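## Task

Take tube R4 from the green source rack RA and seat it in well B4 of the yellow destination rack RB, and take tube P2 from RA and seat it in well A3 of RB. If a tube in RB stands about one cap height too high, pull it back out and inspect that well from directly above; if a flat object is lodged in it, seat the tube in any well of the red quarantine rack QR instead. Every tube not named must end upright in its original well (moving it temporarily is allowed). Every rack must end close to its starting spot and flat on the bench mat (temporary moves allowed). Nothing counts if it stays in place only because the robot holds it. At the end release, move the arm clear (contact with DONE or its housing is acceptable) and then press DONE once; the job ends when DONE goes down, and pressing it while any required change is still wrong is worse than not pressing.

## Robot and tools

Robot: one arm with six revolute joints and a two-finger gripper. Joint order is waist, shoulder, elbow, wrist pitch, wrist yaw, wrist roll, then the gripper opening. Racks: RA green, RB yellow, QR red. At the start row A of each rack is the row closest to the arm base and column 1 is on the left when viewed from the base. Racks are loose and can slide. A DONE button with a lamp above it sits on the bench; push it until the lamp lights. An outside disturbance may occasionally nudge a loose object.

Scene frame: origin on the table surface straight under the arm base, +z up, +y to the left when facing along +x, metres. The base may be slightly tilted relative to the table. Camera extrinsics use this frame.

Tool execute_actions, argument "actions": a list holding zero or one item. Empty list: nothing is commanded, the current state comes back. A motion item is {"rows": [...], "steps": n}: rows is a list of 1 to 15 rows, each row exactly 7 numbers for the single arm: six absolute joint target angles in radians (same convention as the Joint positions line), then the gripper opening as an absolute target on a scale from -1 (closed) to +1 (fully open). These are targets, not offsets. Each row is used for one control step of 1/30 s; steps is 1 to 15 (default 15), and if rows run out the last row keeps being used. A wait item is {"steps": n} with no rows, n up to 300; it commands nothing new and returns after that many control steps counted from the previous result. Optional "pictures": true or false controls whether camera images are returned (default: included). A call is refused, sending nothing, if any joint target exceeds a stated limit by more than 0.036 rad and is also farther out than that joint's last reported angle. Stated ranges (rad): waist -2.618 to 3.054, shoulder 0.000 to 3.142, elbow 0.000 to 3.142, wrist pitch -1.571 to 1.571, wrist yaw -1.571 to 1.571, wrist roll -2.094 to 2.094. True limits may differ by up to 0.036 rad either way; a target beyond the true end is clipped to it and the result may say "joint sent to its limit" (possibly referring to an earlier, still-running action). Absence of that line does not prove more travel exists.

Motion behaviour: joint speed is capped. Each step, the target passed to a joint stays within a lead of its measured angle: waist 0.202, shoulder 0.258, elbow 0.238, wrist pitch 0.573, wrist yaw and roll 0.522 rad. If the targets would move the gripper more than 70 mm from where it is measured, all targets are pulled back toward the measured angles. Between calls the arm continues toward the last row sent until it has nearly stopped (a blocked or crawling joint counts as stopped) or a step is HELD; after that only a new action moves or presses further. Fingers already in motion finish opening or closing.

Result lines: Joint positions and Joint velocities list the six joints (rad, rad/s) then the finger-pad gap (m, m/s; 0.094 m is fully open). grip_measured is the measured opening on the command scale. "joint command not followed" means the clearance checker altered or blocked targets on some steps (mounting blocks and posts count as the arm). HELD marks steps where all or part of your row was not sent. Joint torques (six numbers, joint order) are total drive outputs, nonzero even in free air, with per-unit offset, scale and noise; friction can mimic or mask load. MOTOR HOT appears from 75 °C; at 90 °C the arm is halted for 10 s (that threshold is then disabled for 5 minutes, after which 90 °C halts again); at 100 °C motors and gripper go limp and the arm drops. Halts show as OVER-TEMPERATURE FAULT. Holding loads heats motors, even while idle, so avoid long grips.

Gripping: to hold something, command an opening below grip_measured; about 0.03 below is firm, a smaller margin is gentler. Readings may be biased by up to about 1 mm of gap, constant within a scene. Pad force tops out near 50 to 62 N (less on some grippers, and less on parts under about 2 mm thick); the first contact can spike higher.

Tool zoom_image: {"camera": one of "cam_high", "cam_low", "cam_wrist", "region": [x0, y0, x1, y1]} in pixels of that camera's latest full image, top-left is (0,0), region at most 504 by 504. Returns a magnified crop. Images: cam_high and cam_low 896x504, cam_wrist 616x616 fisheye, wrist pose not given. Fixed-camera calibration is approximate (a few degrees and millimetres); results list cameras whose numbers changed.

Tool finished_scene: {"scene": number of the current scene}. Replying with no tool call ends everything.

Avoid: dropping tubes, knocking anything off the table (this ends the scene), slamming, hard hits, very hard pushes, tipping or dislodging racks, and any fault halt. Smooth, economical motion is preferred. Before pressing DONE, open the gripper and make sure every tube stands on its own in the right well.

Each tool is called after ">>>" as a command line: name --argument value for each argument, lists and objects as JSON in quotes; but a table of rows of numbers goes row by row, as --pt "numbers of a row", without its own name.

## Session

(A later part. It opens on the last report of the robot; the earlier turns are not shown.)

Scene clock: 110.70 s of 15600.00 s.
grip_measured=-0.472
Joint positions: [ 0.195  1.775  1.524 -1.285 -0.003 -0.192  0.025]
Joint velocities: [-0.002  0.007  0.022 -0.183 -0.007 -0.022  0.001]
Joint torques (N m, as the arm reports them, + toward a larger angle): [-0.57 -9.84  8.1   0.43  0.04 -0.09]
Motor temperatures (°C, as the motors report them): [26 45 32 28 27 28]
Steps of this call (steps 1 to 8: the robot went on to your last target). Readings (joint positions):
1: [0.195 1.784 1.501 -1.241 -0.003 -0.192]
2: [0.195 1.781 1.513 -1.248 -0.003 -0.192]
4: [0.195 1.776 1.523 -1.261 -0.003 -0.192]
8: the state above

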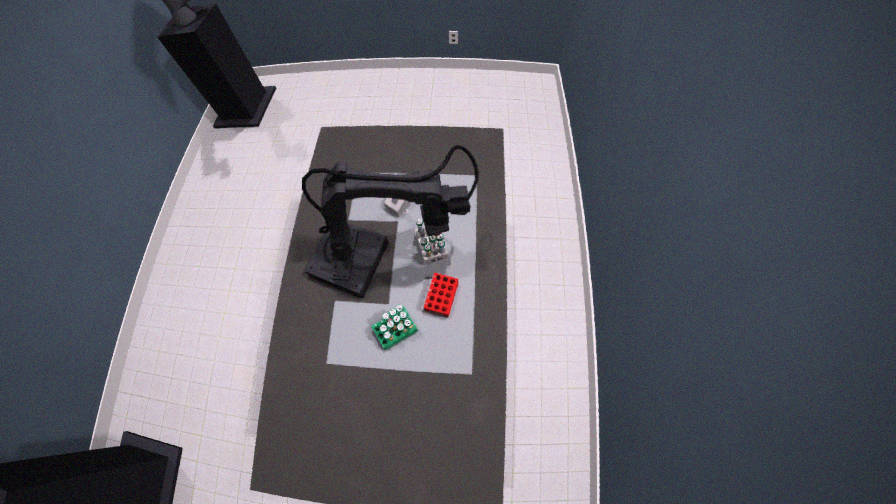

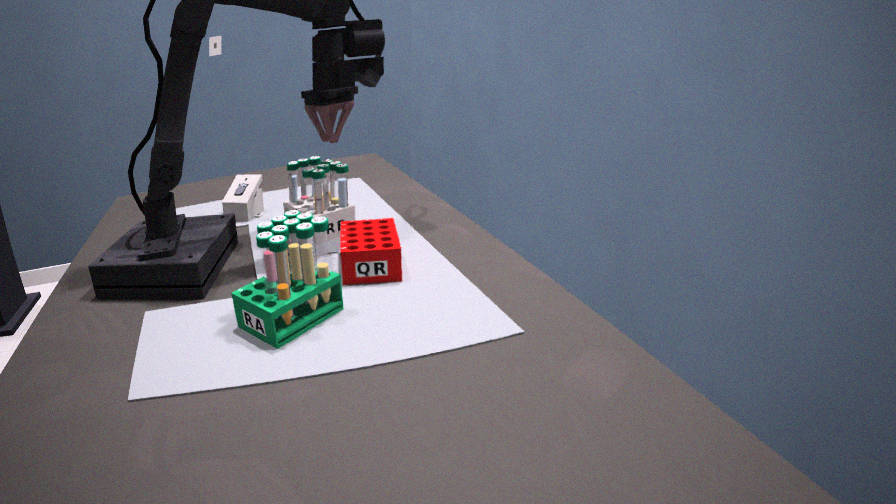

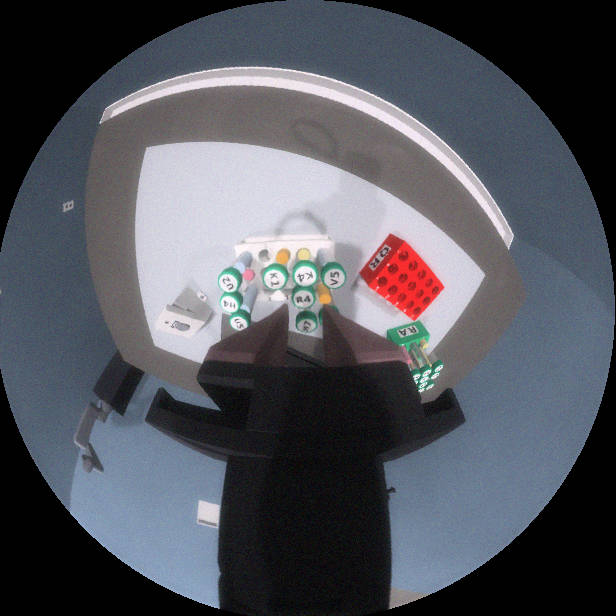

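>>> execute_actions --actions '[{"rows":[[0.17,1.74,1.55,-1.31,0,-0.15,-0.44],[0.14,1.73,1.55,-1.31,0,-0.08,-0.42],[0.10,1.72,1.55,-1.31,0,0,-0.42],[0.05,1.71,1.55,-1.31,0,0.08,-0.42],[0,1.70,1.55,-1.31,0,0.16,-0.42],[-0.05,1.695,1.54,-1.31,0,0.24,-0.42],[-0.10,1.695,1.53,-1.31,0,0.32,-0.42],[-0.15,1.695,1.52,-1.31,0,0.4,-0.42],[-0.20,1.695,1.51,-1.31,0,0.48,-0.42],[-0.25,1.695,1.50,-1.31,0,0.56,-0.42],[-0.30,1.695,1.49,-1.31,0,0.64,-0.42],[-0.35,1.695,1.48,-1.30,0,0.72,-0.42],[-0.40,1.695,1.47,-1.29,0,0.8,-0.42],[-0.45,1.695,1.46,-1.28,0,0.88,-0.42],[-0.50,1.695,1.45,-1.27,0,0.97,-0.42]],"steps":15}]' --pictures false

>>> execute_actions --actions '[{"rows":[[-0.54,1.695,1.44,-1.26,0,0.97,-0.42],[-0.575,1.695,1.43,-1.25,0,0.97,-0.42],[-0.605,1.695,1.42,-1.24,0,0.97,-0.42],[-0.625,1.695,1.41,-1.23,0,0.97,-0.42],[-0.64,1.695,1.405,-1.22,0,0.97,-0.42],[-0.645,1.695,1.405,-1.215,0,0.97,-0.42]],"steps":15}]' --pictures false

>>> execute_actions --actions '[{"steps":6}]'

>>> zoom_image --camera "cam_wrist" --region '[220,230,380,380]'

Scene clock: 122.07 s of 15600.00 s.
grip_measured=-0.422
Joint positions: [-0.417  1.725  1.474 -1.293 -0.005  0.631  0.027]
Joint velocities: [-1.346 -0.002 -0.364  0.11   0.007  2.22   0.   ]
Joint torques (N m, as the arm reports them, + toward a larger angle): [-0.13 -9.77  5.78  0.54  0.09  0.05]
Motor temperatures (°C, as the motors report them): [26 46 33 28 27 28]
Steps of this call (steps 1 to 30: the robot went on to your last target; steps 31 to 120: nothing new was sent; then 6.87 s passed at rest; steps 121 to 135: all 15 steps of this action). Readings (joint positions):
121: [0.193 1.775 1.524 -1.299 -0.003 -0.187]
122: [0.187 1.774 1.524 -1.299 -0.005 -0.171]
124: [0.148 1.768 1.524 -1.299 -0.011 -0.104]
128: [-0.046 1.738 1.524 -1.299 -0.014 0.119]
135: the state above

Scene clock: 122.57 s of 15600.00 s.
grip_measured=-0.422
Joint positions: [-0.652  1.725  1.405 -1.241 -0.003  0.95   0.027]
Joint velocities: [ 0.007 -0.012  0.007 -0.037  0.037  0.066 -0.001]
Joint torques (N m, as the arm reports them, + toward a larger angle): [ 0.52 -9.71  5.97  0.6   0.05  0.08]
Motor temperatures (°C, as the motors report them): [26 46 33 28 27 28]
Steps of this call (steps 1 to 15: all 15 steps of this action). Readings (joint positions):
1: [-0.465 1.725 1.462 -1.289 -0.005 0.698]
2: [-0.510 1.725 1.451 -1.286 -0.005 0.751]
4: [-0.587 1.725 1.430 -1.275 -0.003 0.828]
8: [-0.654 1.725 1.406 -1.257 0.000 0.909]
15: the state above

Scene clock: 122.77 s of 15600.00 s.
grip_measured=-0.422
Joint positions: [-0.652  1.725  1.405 -1.238 -0.004  0.958  0.027]
Joint velocities: [-0.007 -0.002 -0.017 -0.007  0.022 -0.022  0.   ]
Joint torques (N m, as the arm reports them, + toward a larger angle): [ 0.5  -9.72  5.94  0.62  0.07  0.09]
Motor temperatures (°C, as the motors report them): [26 46 33 28 27 28]
Steps of this call (steps 1 to 6: the robot went on to your last target). Readings (joint positions):
1: [-0.652 1.725 1.405 -1.241 -0.004 0.953]
2: [-0.652 1.725 1.405 -1.240 -0.004 0.955]
4: [-0.652 1.725 1.405 -1.239 -0.004 0.957]
6: the state above

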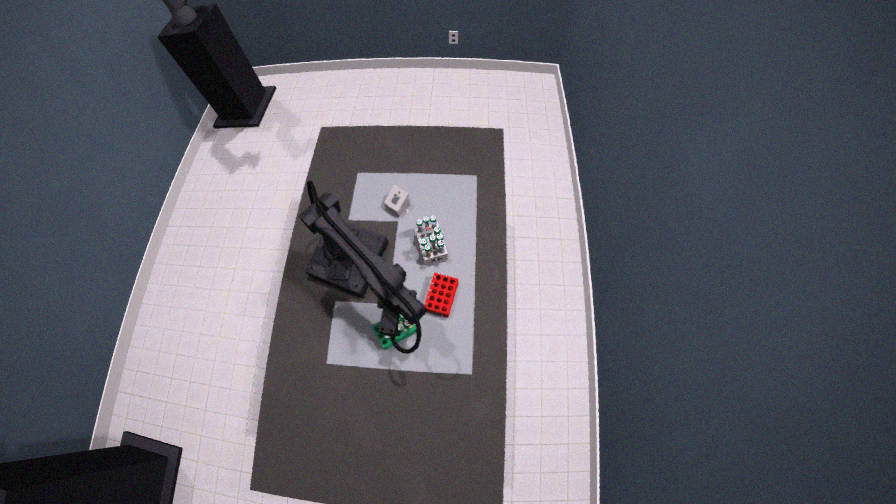

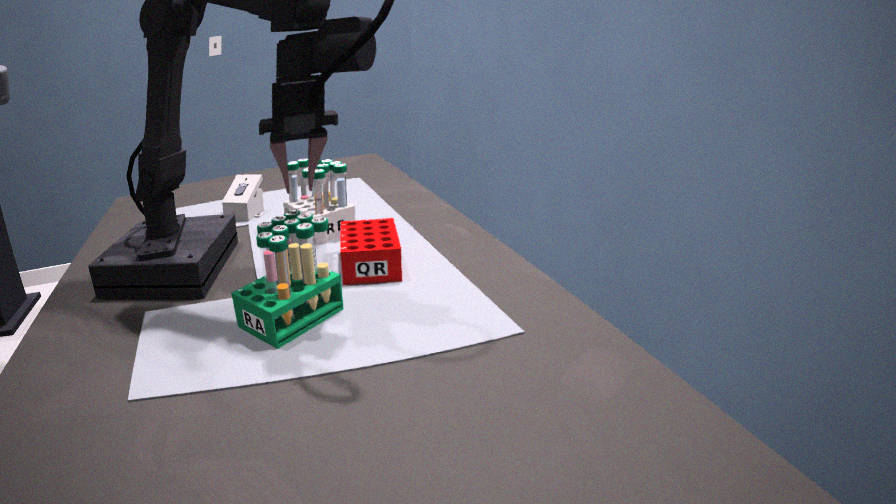

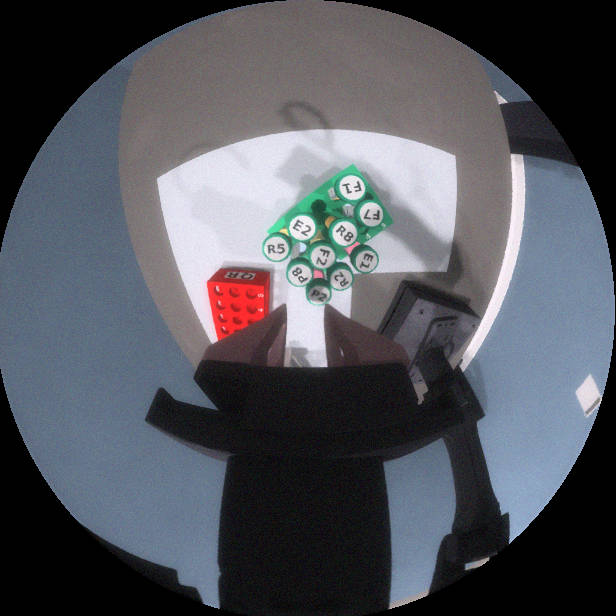

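Region (220, 230, 380, 380) of cam_wrist's 616x616 image, scaled by 3.150, with more detail than that image has; it fills the top 472 rows of this view, and the rest is white.

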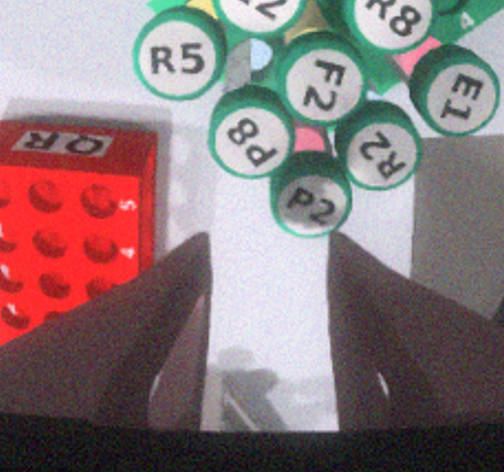

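>>> execute_actions --actions '[{"rows":[[-0.67,1.685,1.395,-1.21,0,0.94,-0.42],[-0.68,1.68,1.385,-1.205,0,0.94,-0.42],[-0.69,1.675,1.37,-1.195,0,0.94,-0.42],[-0.69,1.672,1.355,-1.185,0,0.94,-0.42],[-0.69,1.672,1.34,-1.17,0,0.94,-0.42],[-0.69,1.672,1.328,-1.16,0,0.94,-0.42]],"steps":15}]'

>>> zoom_image --camera "cam_wrist" --region '[220,230,380,380]'

Scene clock: 126.60 s of 15600.00 s.
grip_measured=-0.422
Joint positions: [-0.686  1.701  1.327 -1.189 -0.007  0.949  0.027]
Joint velocities: [-0.002  0.007 -0.007  0.037 -0.095  0.022 -0.001]
Joint torques (N m, as the arm reports them, + toward a larger angle): [-0.48 -9.35  5.94  0.63  0.09 -0.08]
Motor temperatures (°C, as the motors report them): [26 46 33 28 27 28]
Steps of this call (steps 1 to 30: the robot went on to your last target; steps 31 to 90: nothing new was sent; then 0.33 s passed at rest; steps 91 to 105: all 15 steps of this action). Readings (joint positions):
91: [-0.653 1.725 1.405 -1.237 -0.005 0.960]
92: [-0.655 1.723 1.402 -1.233 -0.006 0.957]
94: [-0.669 1.713 1.383 -1.220 -0.007 0.954]
98: [-0.686 1.701 1.337 -1.203 -0.007 0.951]
105: the state above

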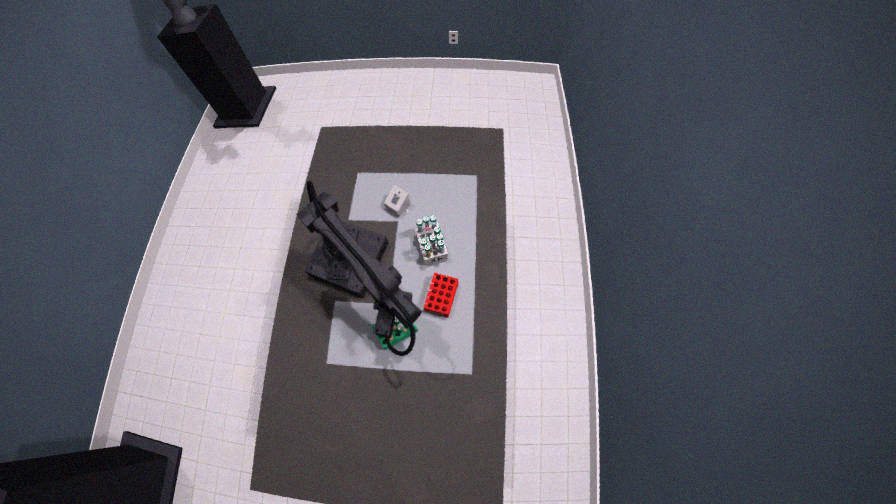

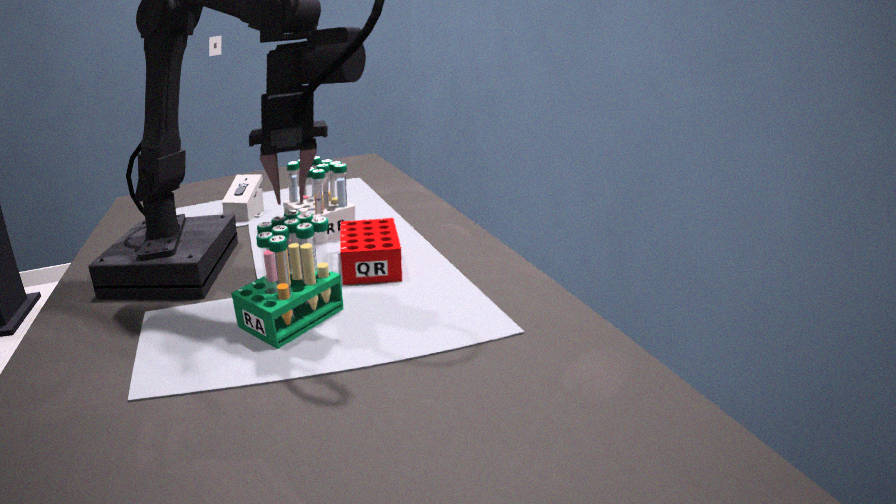

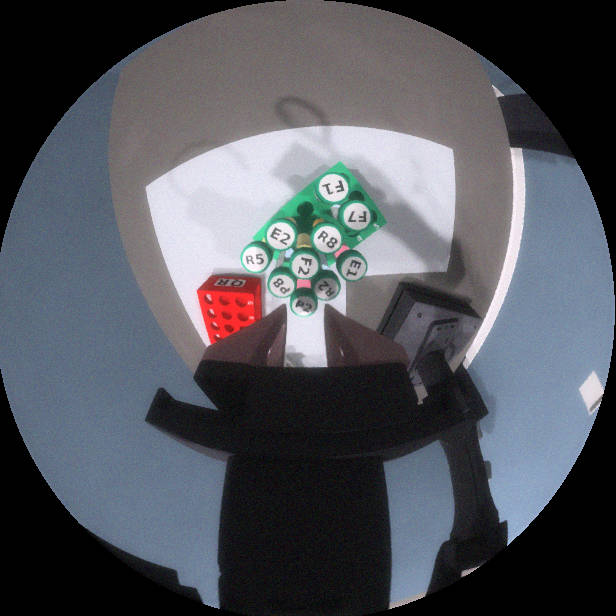

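Region (220, 230, 380, 380) of cam_wrist's 616x616 image, scaled by 3.150, with more detail than that image has; it fills the top 472 rows of this view, and the rest is white.

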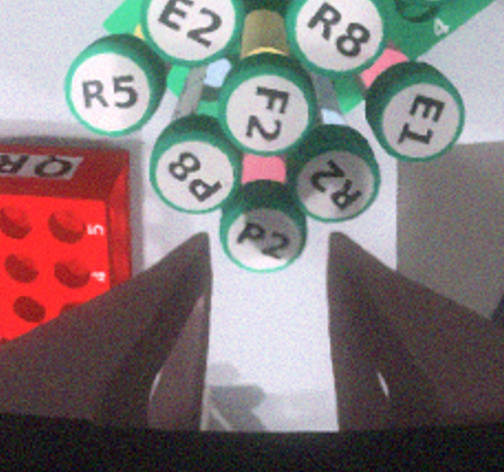

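>>> execute_actions --actions '[{"rows":[[-0.672,1.69,1.325,-1.15,0,0.94,-0.43],[-0.67,1.70,1.318,-1.14,0,0.94,-0.43],[-0.67,1.703,1.31,-1.13,0,0.94,-0.43],[-0.67,1.706,1.30,-1.12,0,0.94,-0.43],[-0.67,1.709,1.29,-1.105,0,0.94,-0.43],[-0.67,1.712,1.28,-1.09,0,0.94,-0.43],[-0.67,1.715,1.27,-1.08,0,0.94,-0.43],[-0.67,1.715,1.26,-1.07,0,0.94,-0.43],[-0.67,1.715,1.25,-1.06,0,0.94,-0.43]],"steps":15}]'

>>> zoom_image --camera "cam_wrist" --region '[220,230,380,380]'

>>> zoom_image --camera "cam_low" --region '[240,160,340,260]'

Scene clock: 130.97 s of 15600.00 s.
grip_measured=-0.428
Joint positions: [-0.676  1.708  1.268 -1.104 -0.009  0.948  0.027]
Joint velocities: [-0.022 -0.002  0.002  0.022 -0.007  0.007  0.   ]
Joint torques (N m, as the arm reports them, + toward a larger angle): [ 0.5  -6.52  4.27  0.83  0.11 -0.11]
Motor temperatures (°C, as the motors report them): [26 46 33 28 27 28]
Steps of this call (steps 1 to 15: the robot went on to your last target; steps 16 to 90: nothing new was sent; then 0.87 s passed at rest; steps 91 to 105: all 15 steps of this action). Readings (joint positions):
91: [-0.686 1.701 1.327 -1.182 -0.007 0.948]
92: [-0.684 1.701 1.327 -1.180 -0.007 0.948]
94: [-0.680 1.701 1.321 -1.167 -0.007 0.948]
98: [-0.676 1.705 1.284 -1.130 -0.007 0.948]
105: the state above

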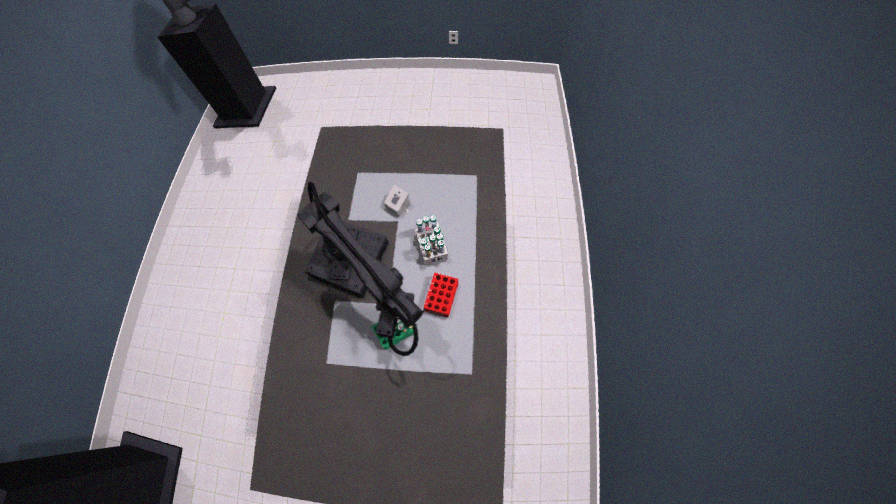

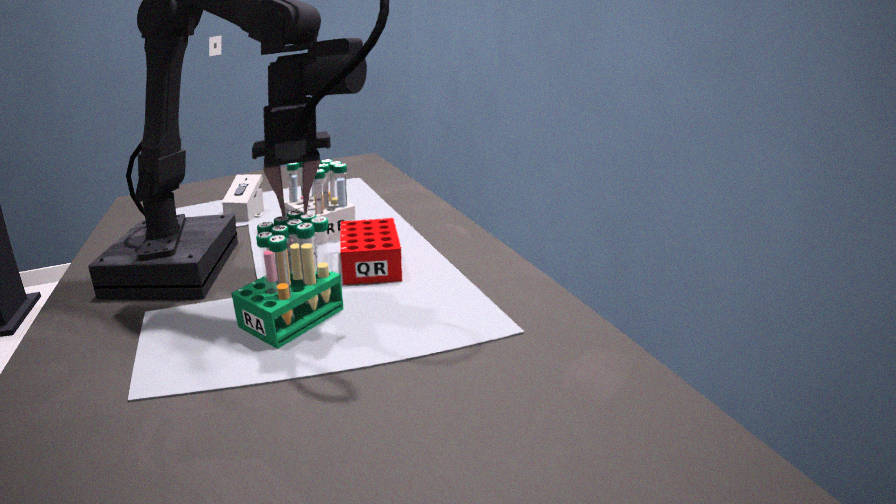

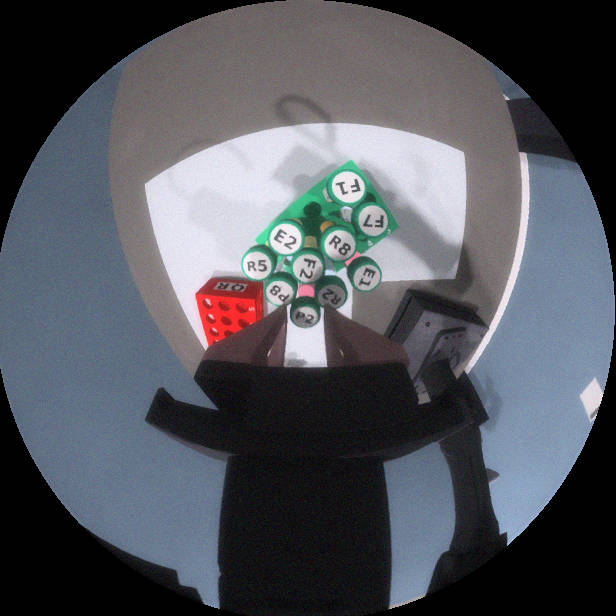

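Region (220, 230, 380, 380) of cam_wrist's 616x616 image, scaled by 3.150, with more detail than that image has; it fills the top 472 rows of this view, and the rest is white.

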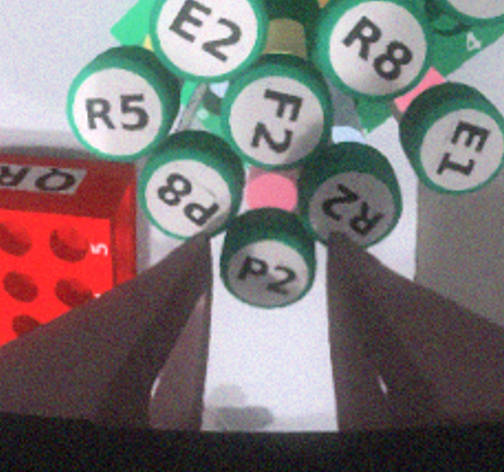

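Region (240, 160, 340, 260) of cam_low's 896x504 image, scaled by 5.040, with more detail than that image has.

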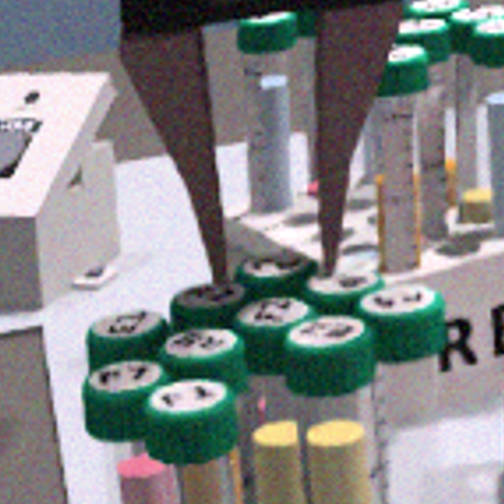

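>>> execute_actions --actions '[{"rows":[[-0.67,1.70,1.31,-1.13,0,0.94,-0.44],[-0.67,1.70,1.32,-1.14,0,0.94,-0.45],[-0.665,1.70,1.32,-1.15,0,0.94,-0.46],[-0.66,1.70,1.32,-1.155,0,0.94,-0.465],[-0.657,1.70,1.32,-1.155,0,0.94,-0.465]],"steps":12}]'

>>> zoom_image --camera "cam_wrist" --region '[220,230,380,380]'

Scene clock: 134.27 s of 15600.00 s.
grip_measured=-0.463
Joint positions: [-0.663  1.708  1.288 -1.136 -0.009  0.948  0.025]
Joint velocities: [-0.022 -0.002  0.007 -0.037 -0.037 -0.051 -0.   ]
Joint torques (N m, as the arm reports them, + toward a larger angle): [ 0.51 -7.81  8.49  0.34  0.11 -0.09]
Motor temperatures (°C, as the motors report them): [26 45 32 28 27 28]
Steps of this call (steps 1 to 15: the robot went on to your last target; steps 16 to 87: nothing new was sent; steps 88 to 99: all 12 steps of this action). Readings (joint positions):
88: [-0.676 1.708 1.271 -1.108 -0.009 0.948]
89: [-0.676 1.708 1.275 -1.111 -0.009 0.948]
91: [-0.675 1.708 1.283 -1.120 -0.009 0.948]
95: [-0.665 1.708 1.288 -1.129 -0.009 0.948]
99: the state above

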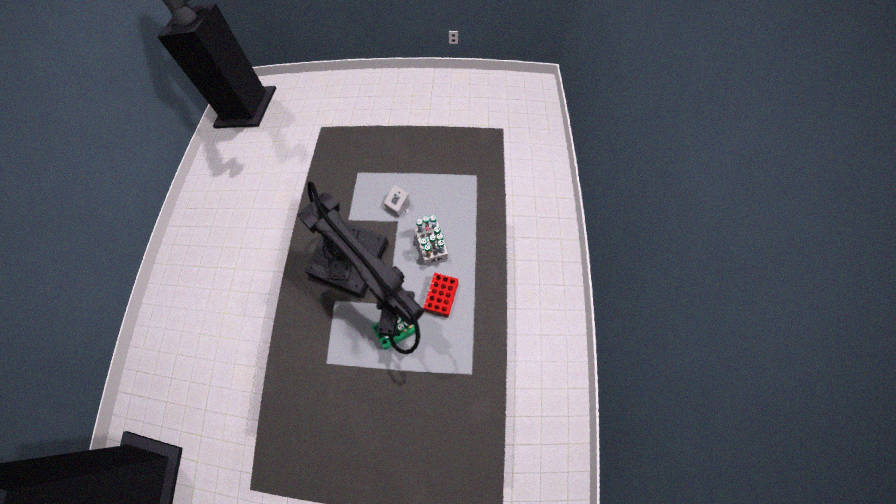

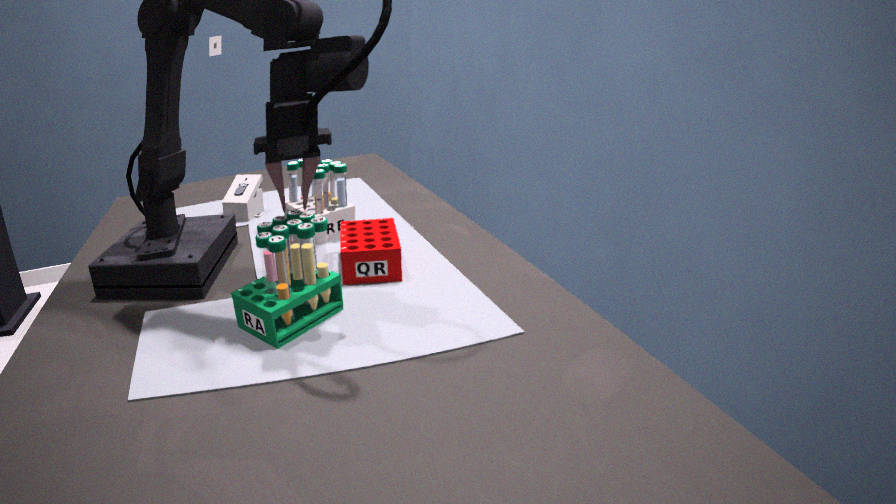

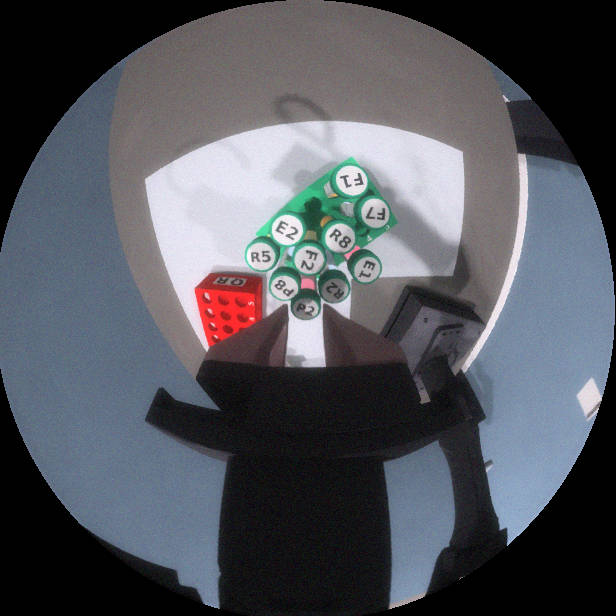

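Region (220, 230, 380, 380) of cam_wrist's 616x616 image, scaled by 3.150, with more detail than that image has; it fills the top 472 rows of this view, and the rest is white.

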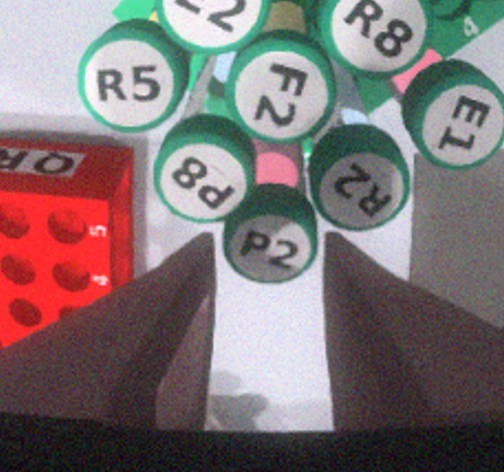

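>>> execute_actions --actions '[{"rows":[[-0.657,1.70,1.29,-1.105,0,0.94,-0.45],[-0.657,1.70,1.282,-1.095,0,0.94,-0.45],[-0.657,1.70,1.274,-1.085,0,0.94,-0.45],[-0.657,1.70,1.266,-1.077,0,0.94,-0.45],[-0.657,1.70,1.258,-1.07,0,0.94,-0.45],[-0.657,1.70,1.25,-1.063,0,0.94,-0.45],[-0.657,1.70,1.242,-1.056,0,0.94,-0.45],[-0.657,1.70,1.232,-1.05,0,0.94,-0.45]],"steps":15}]'

>>> zoom_image --camera "cam_wrist" --region '[220,230,380,380]'

Scene clock: 137.83 s of 15600.00 s.
grip_measured=-0.452
Joint positions: [-0.663  1.708  1.233 -1.081 -0.009  0.948  0.026]
Joint velocities: [ 0.007  0.017  0.007  0.037 -0.022 -0.037 -0.001]
Joint torques (N m, as the arm reports them, + toward a larger angle): [ 0.42 -7.68  5.76  0.62  0.12 -0.09]
Motor temperatures (°C, as the motors report them): [26 45 33 28 27 28]
Steps of this call (steps 1 to 15: the robot went on to your last target; steps 16 to 92: nothing new was sent; steps 93 to 107: all 15 steps of this action). Readings (joint positions):
93: [-0.663 1.708 1.288 -1.138 -0.009 0.948]
94: [-0.663 1.708 1.288 -1.136 -0.009 0.948]
96: [-0.663 1.708 1.284 -1.123 -0.009 0.948]
100: [-0.663 1.708 1.253 -1.095 -0.009 0.948]
107: the state above

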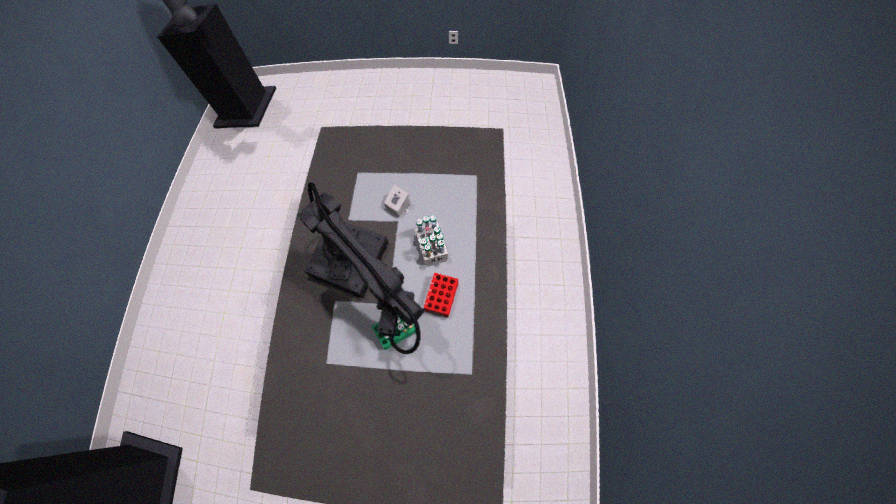

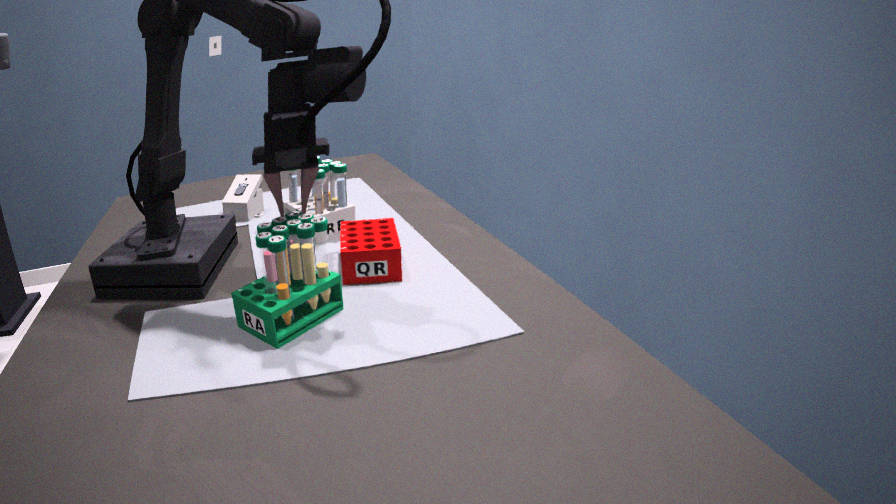

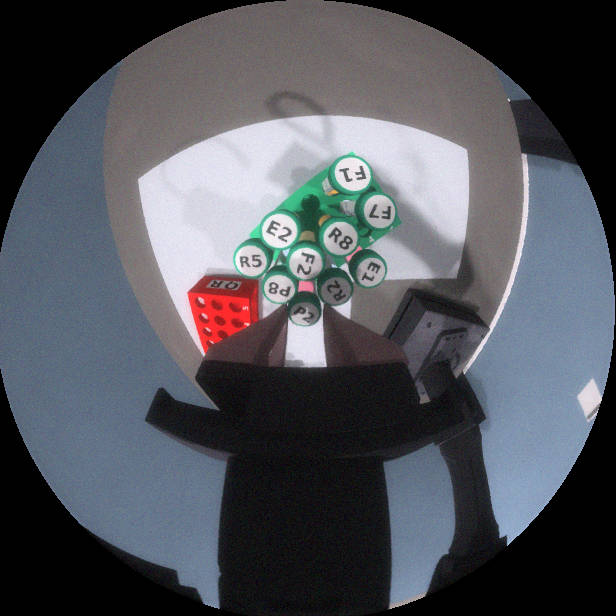

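Region (220, 230, 380, 380) of cam_wrist's 616x616 image, scaled by 3.150, with more detail than that image has; it fills the top 472 rows of this view, and the rest is white.

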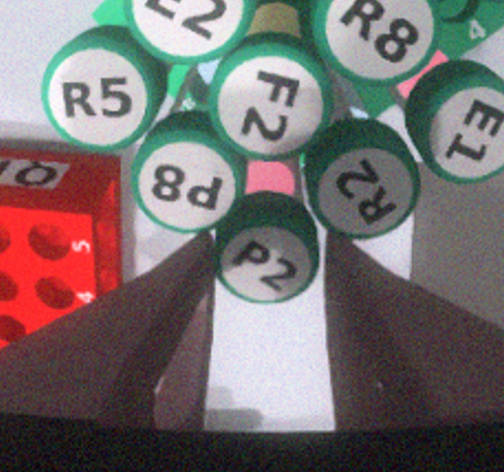

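>>> execute_actions --actions '[{"rows":[[-0.668,1.70,1.232,-1.045,0,0.94,-0.47],[-0.673,1.70,1.232,-1.04,0,0.94,-0.48],[-0.678,1.70,1.232,-1.035,0,0.94,-0.49],[-0.683,1.70,1.232,-1.035,0,0.94,-0.49]],"steps":13}]'

>>> zoom_image --camera "cam_wrist" --region '[220,230,380,380]'

Scene clock: 141.37 s of 15600.00 s.
grip_measured=-0.488
Joint positions: [-0.672  1.708  1.233 -1.064 -0.017  0.948  0.024]
Joint velocities: [ 0.007 -0.002 -0.012  0.022 -0.007 -0.051  0.001]
Joint torques (N m, as the arm reports them, + toward a larger angle): [-1.17 -7.77  5.79  0.72  0.19 -0.1 ]
Motor temperatures (°C, as the motors report them): [26 45 32 28 27 28]
Steps of this call (steps 1 to 15: the robot went on to your last target; steps 16 to 93: nothing new was sent; steps 94 to 106: all 13 steps of this action). Readings (joint positions):
94: [-0.663 1.708 1.233 -1.074 -0.009 0.948]
95: [-0.663 1.708 1.233 -1.072 -0.009 0.948]
97: [-0.666 1.708 1.233 -1.068 -0.009 0.948]
101: [-0.672 1.708 1.233 -1.065 -0.016 0.948]
106: the state above

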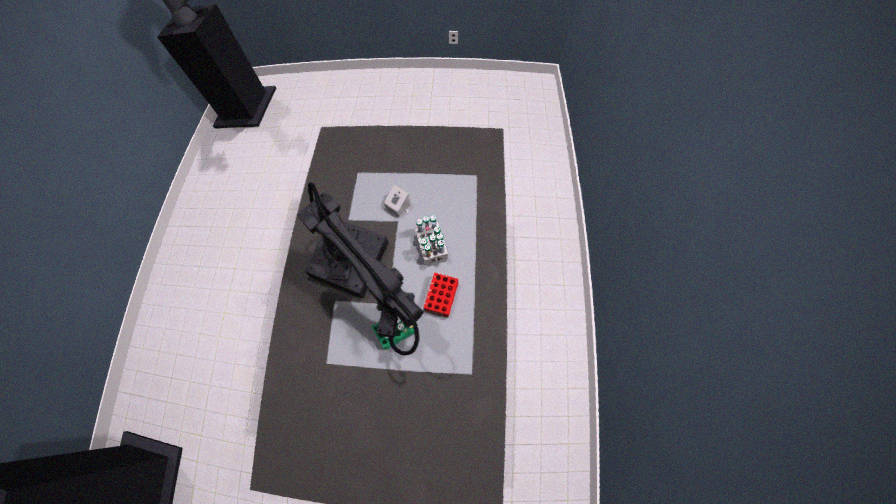

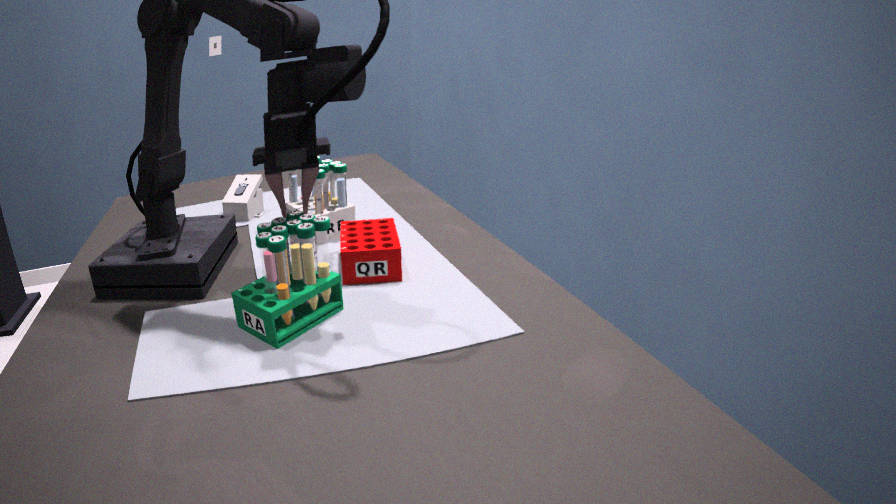

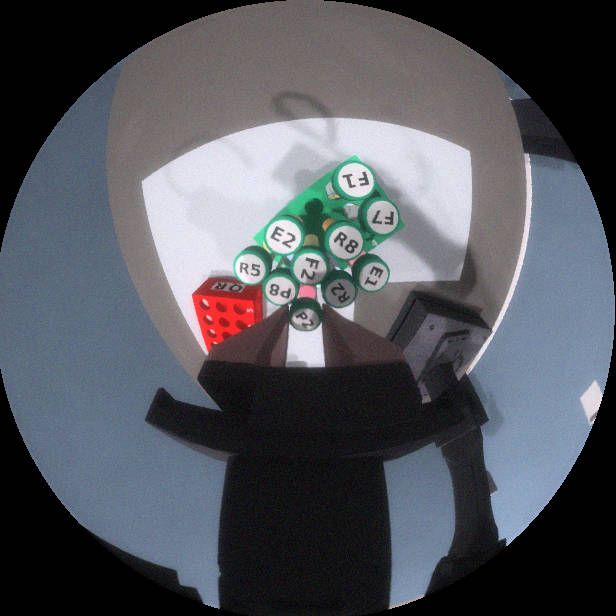

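Region (220, 230, 380, 380) of cam_wrist's 616x616 image, scaled by 3.150, with more detail than that image has; it fills the top 472 rows of this view, and the rest is white.

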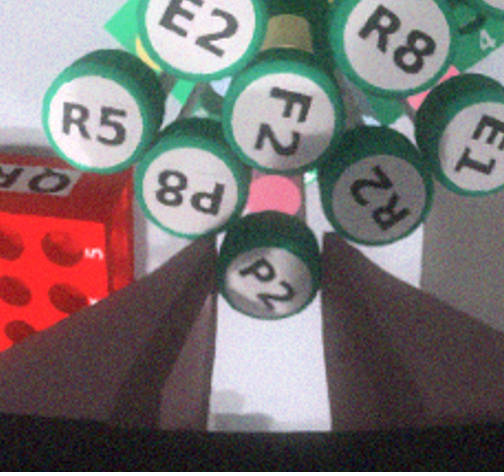

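>>> execute_actions --actions '[{"rows":[[-0.675,1.70,1.232,-1.04,0,0.94,-0.52],[-0.675,1.70,1.232,-1.045,0,0.94,-0.54],[-0.675,1.70,1.232,-1.045,0,0.94,-0.56],[-0.675,1.70,1.232,-1.045,0,0.94,-0.58],[-0.675,1.70,1.232,-1.045,0,0.94,-0.595],[-0.675,1.70,1.232,-1.045,0,0.94,-0.595],[-0.675,1.70,1.232,-1.045,0,0.94,-0.595],[-0.675,1.70,1.232,-1.045,0,0.94,-0.595],[-0.673,1.69,1.27,-1.085,0,0.94,-0.595],[-0.673,1.68,1.28,-1.10,0,0.94,-0.595],[-0.673,1.678,1.29,-1.115,0,0.94,-0.595],[-0.673,1.676,1.305,-1.135,0,0.94,-0.595],[-0.673,1.674,1.32,-1.15,0,0.94,-0.595],[-0.673,1.672,1.335,-1.17,0,0.94,-0.595],[-0.673,1.67,1.35,-1.19,0,0.94,-0.595]],"steps":15}]' --pictures false

>>> execute_actions --actions '[{"rows":[[-0.673,1.668,1.365,-1.21,0,0.94,-0.595],[-0.673,1.666,1.38,-1.23,0,0.94,-0.595],[-0.673,1.664,1.395,-1.245,0,0.94,-0.595],[-0.673,1.662,1.41,-1.26,0,0.94,-0.595],[-0.673,1.66,1.43,-1.28,0,0.94,-0.595]],"steps":12}]'

>>> zoom_image --camera "cam_low" --region '[230,130,350,250]'

Scene clock: 149.53 s of 15600.00 s.
grip_measured=-0.570
Joint positions: [-0.672  1.708  1.288 -1.125 -0.015  0.948  0.02 ]
Joint velocities: [ 0.017 -0.007  0.466 -0.403 -0.022  0.081 -0.001]
Joint torques (N m, as the arm reports them, + toward a larger angle): [ -0.25 -10.26   8.71   0.54   0.13  -0.09]
Motor temperatures (°C, as the motors report them): [26 44 32 28 27 28]
Steps of this call (steps 1 to 15: the robot went on to your last target; steps 16 to 90: nothing new was sent; then 4.67 s passed at rest; steps 91 to 105: all 15 steps of this action). Readings (joint positions):
91: [-0.672 1.708 1.233 -1.064 -0.017 0.948]
92: [-0.672 1.708 1.233 -1.064 -0.017 0.948]
94: [-0.672 1.708 1.233 -1.064 -0.017 0.948]
98: [-0.672 1.708 1.233 -1.064 -0.017 0.948]
105: the state above

Scene clock: 149.93 s of 15600.00 s.
grip_measured=-0.570
Joint positions: [-0.672  1.685  1.402 -1.249 -0.014  0.948  0.02 ]
Joint velocities: [ 0.022  0.002  0.007 -0.066  0.022 -0.051  0.   ]
Joint torques (N m, as the arm reports them, + toward a larger angle): [-0.18 -9.12  8.34  0.4   0.16 -0.1 ]
Motor temperatures (°C, as the motors report them): [26 44 32 28 27 28]
Steps of this call (steps 1 to 12: all 12 steps of this action). Readings (joint positions):
1: [-0.672 1.708 1.304 -1.142 -0.014 0.948]
2: [-0.672 1.708 1.319 -1.159 -0.014 0.948]
4: [-0.672 1.706 1.349 -1.190 -0.014 0.948]
8: [-0.672 1.691 1.397 -1.231 -0.014 0.948]
12: the state above

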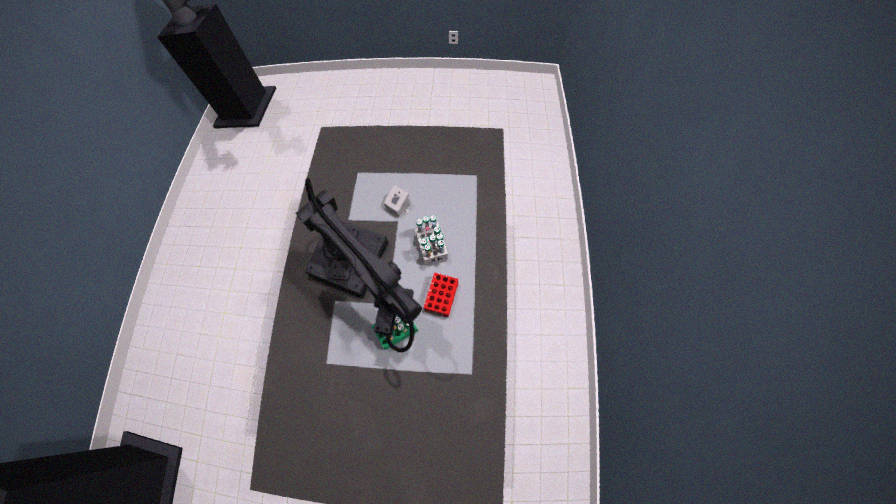

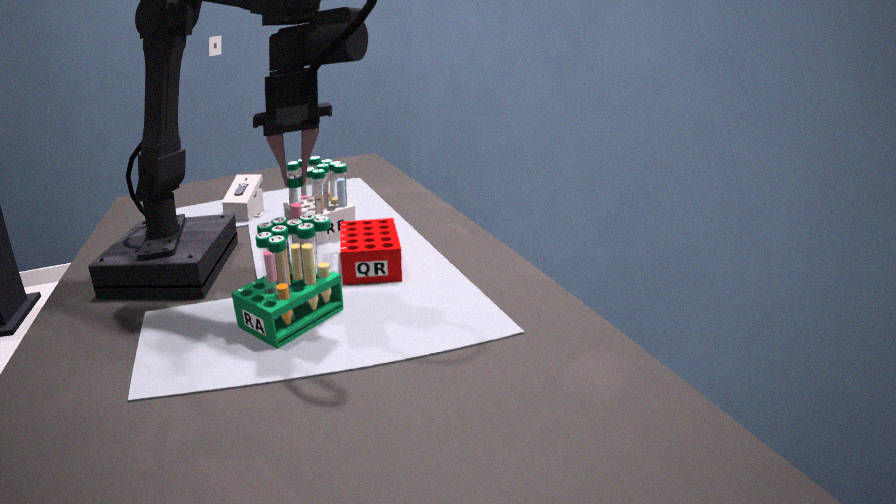

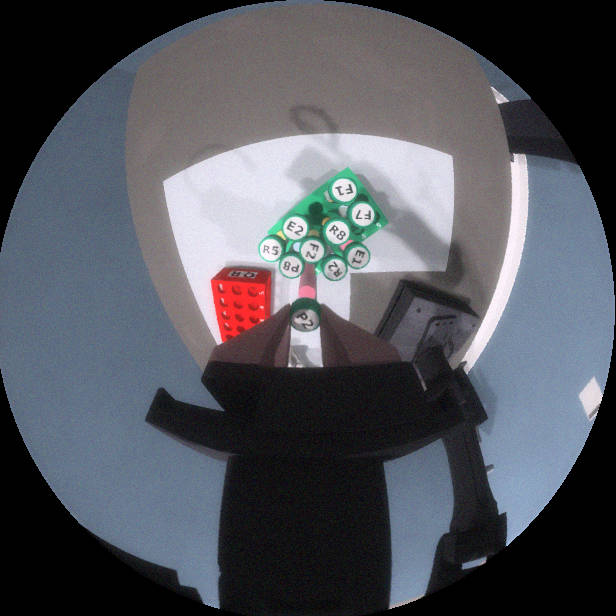

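Region (230, 130, 350, 250) of cam_low's 896x504 image, scaled by 4.200, with more detail than that image has.

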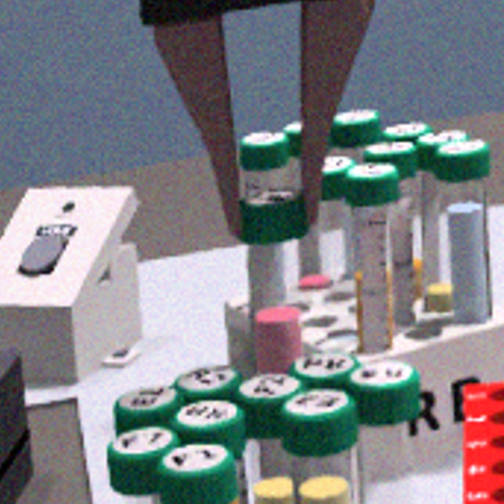

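>>> execute_actions --actions '[]'

Scene clock: 158.17 s of 15600.00 s.
grip_measured=-0.570
Joint positions: [-0.672  1.685  1.402 -1.264 -0.014  0.948  0.02 ]
Joint velocities: [-0.002  0.007  0.002 -0.022 -0.081 -0.051 -0.001]
Joint torques (N m, as the arm reports them, + toward a larger angle): [-0.16 -8.94  8.27  0.37  0.16 -0.08]
Motor temperatures (°C, as the motors report them): [26 45 33 28 27 28]
Steps of this call (steps 1 to 30: the robot went on to your last target; steps 31 to 90: nothing new was sent; then 5.23 s passed at rest). Readings (joint positions):
1: [-0.672 1.685 1.402 -1.253 -0.014 0.948]
2: [-0.672 1.685 1.402 -1.256 -0.014 0.948]
4: [-0.672 1.685 1.402 -1.259 -0.014 0.948]
8: [-0.672 1.685 1.402 -1.263 -0.014 0.948]
90: the state above
The arm was judged still, so your last target was given up. Only a new action makes it travel on or press farther. Fingers that are still opening or closing keep moving.

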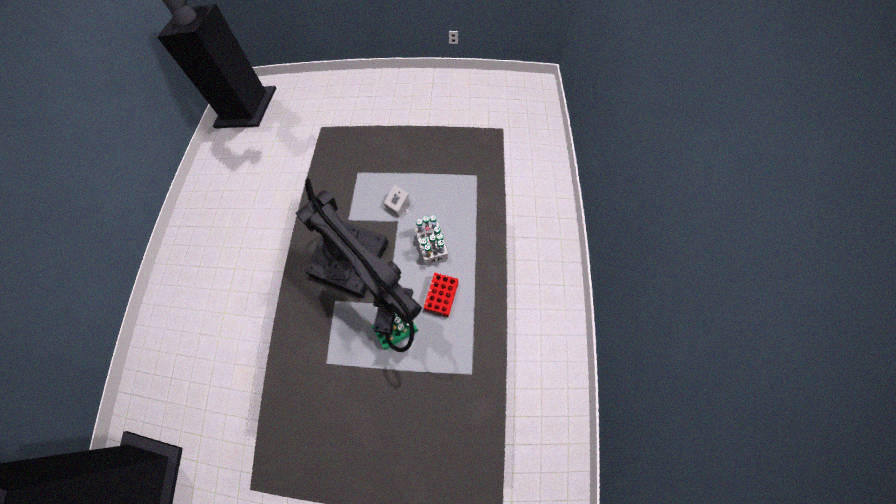

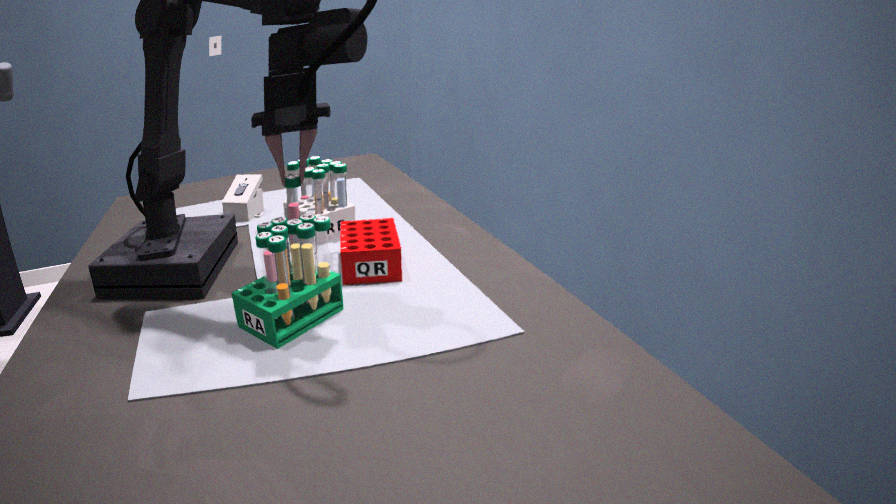

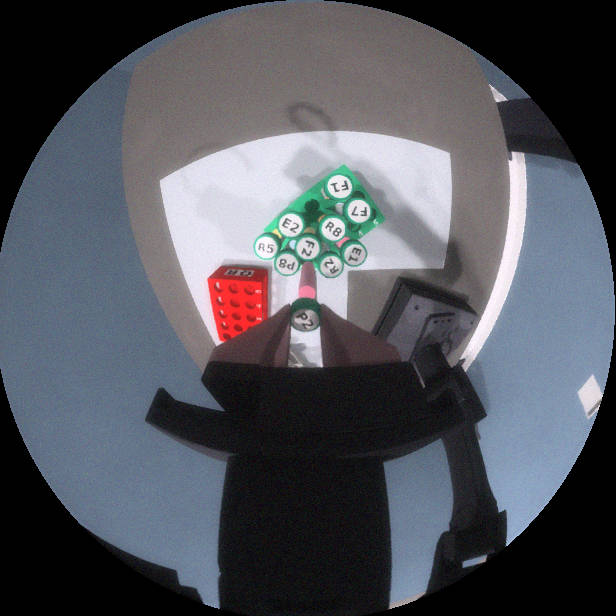

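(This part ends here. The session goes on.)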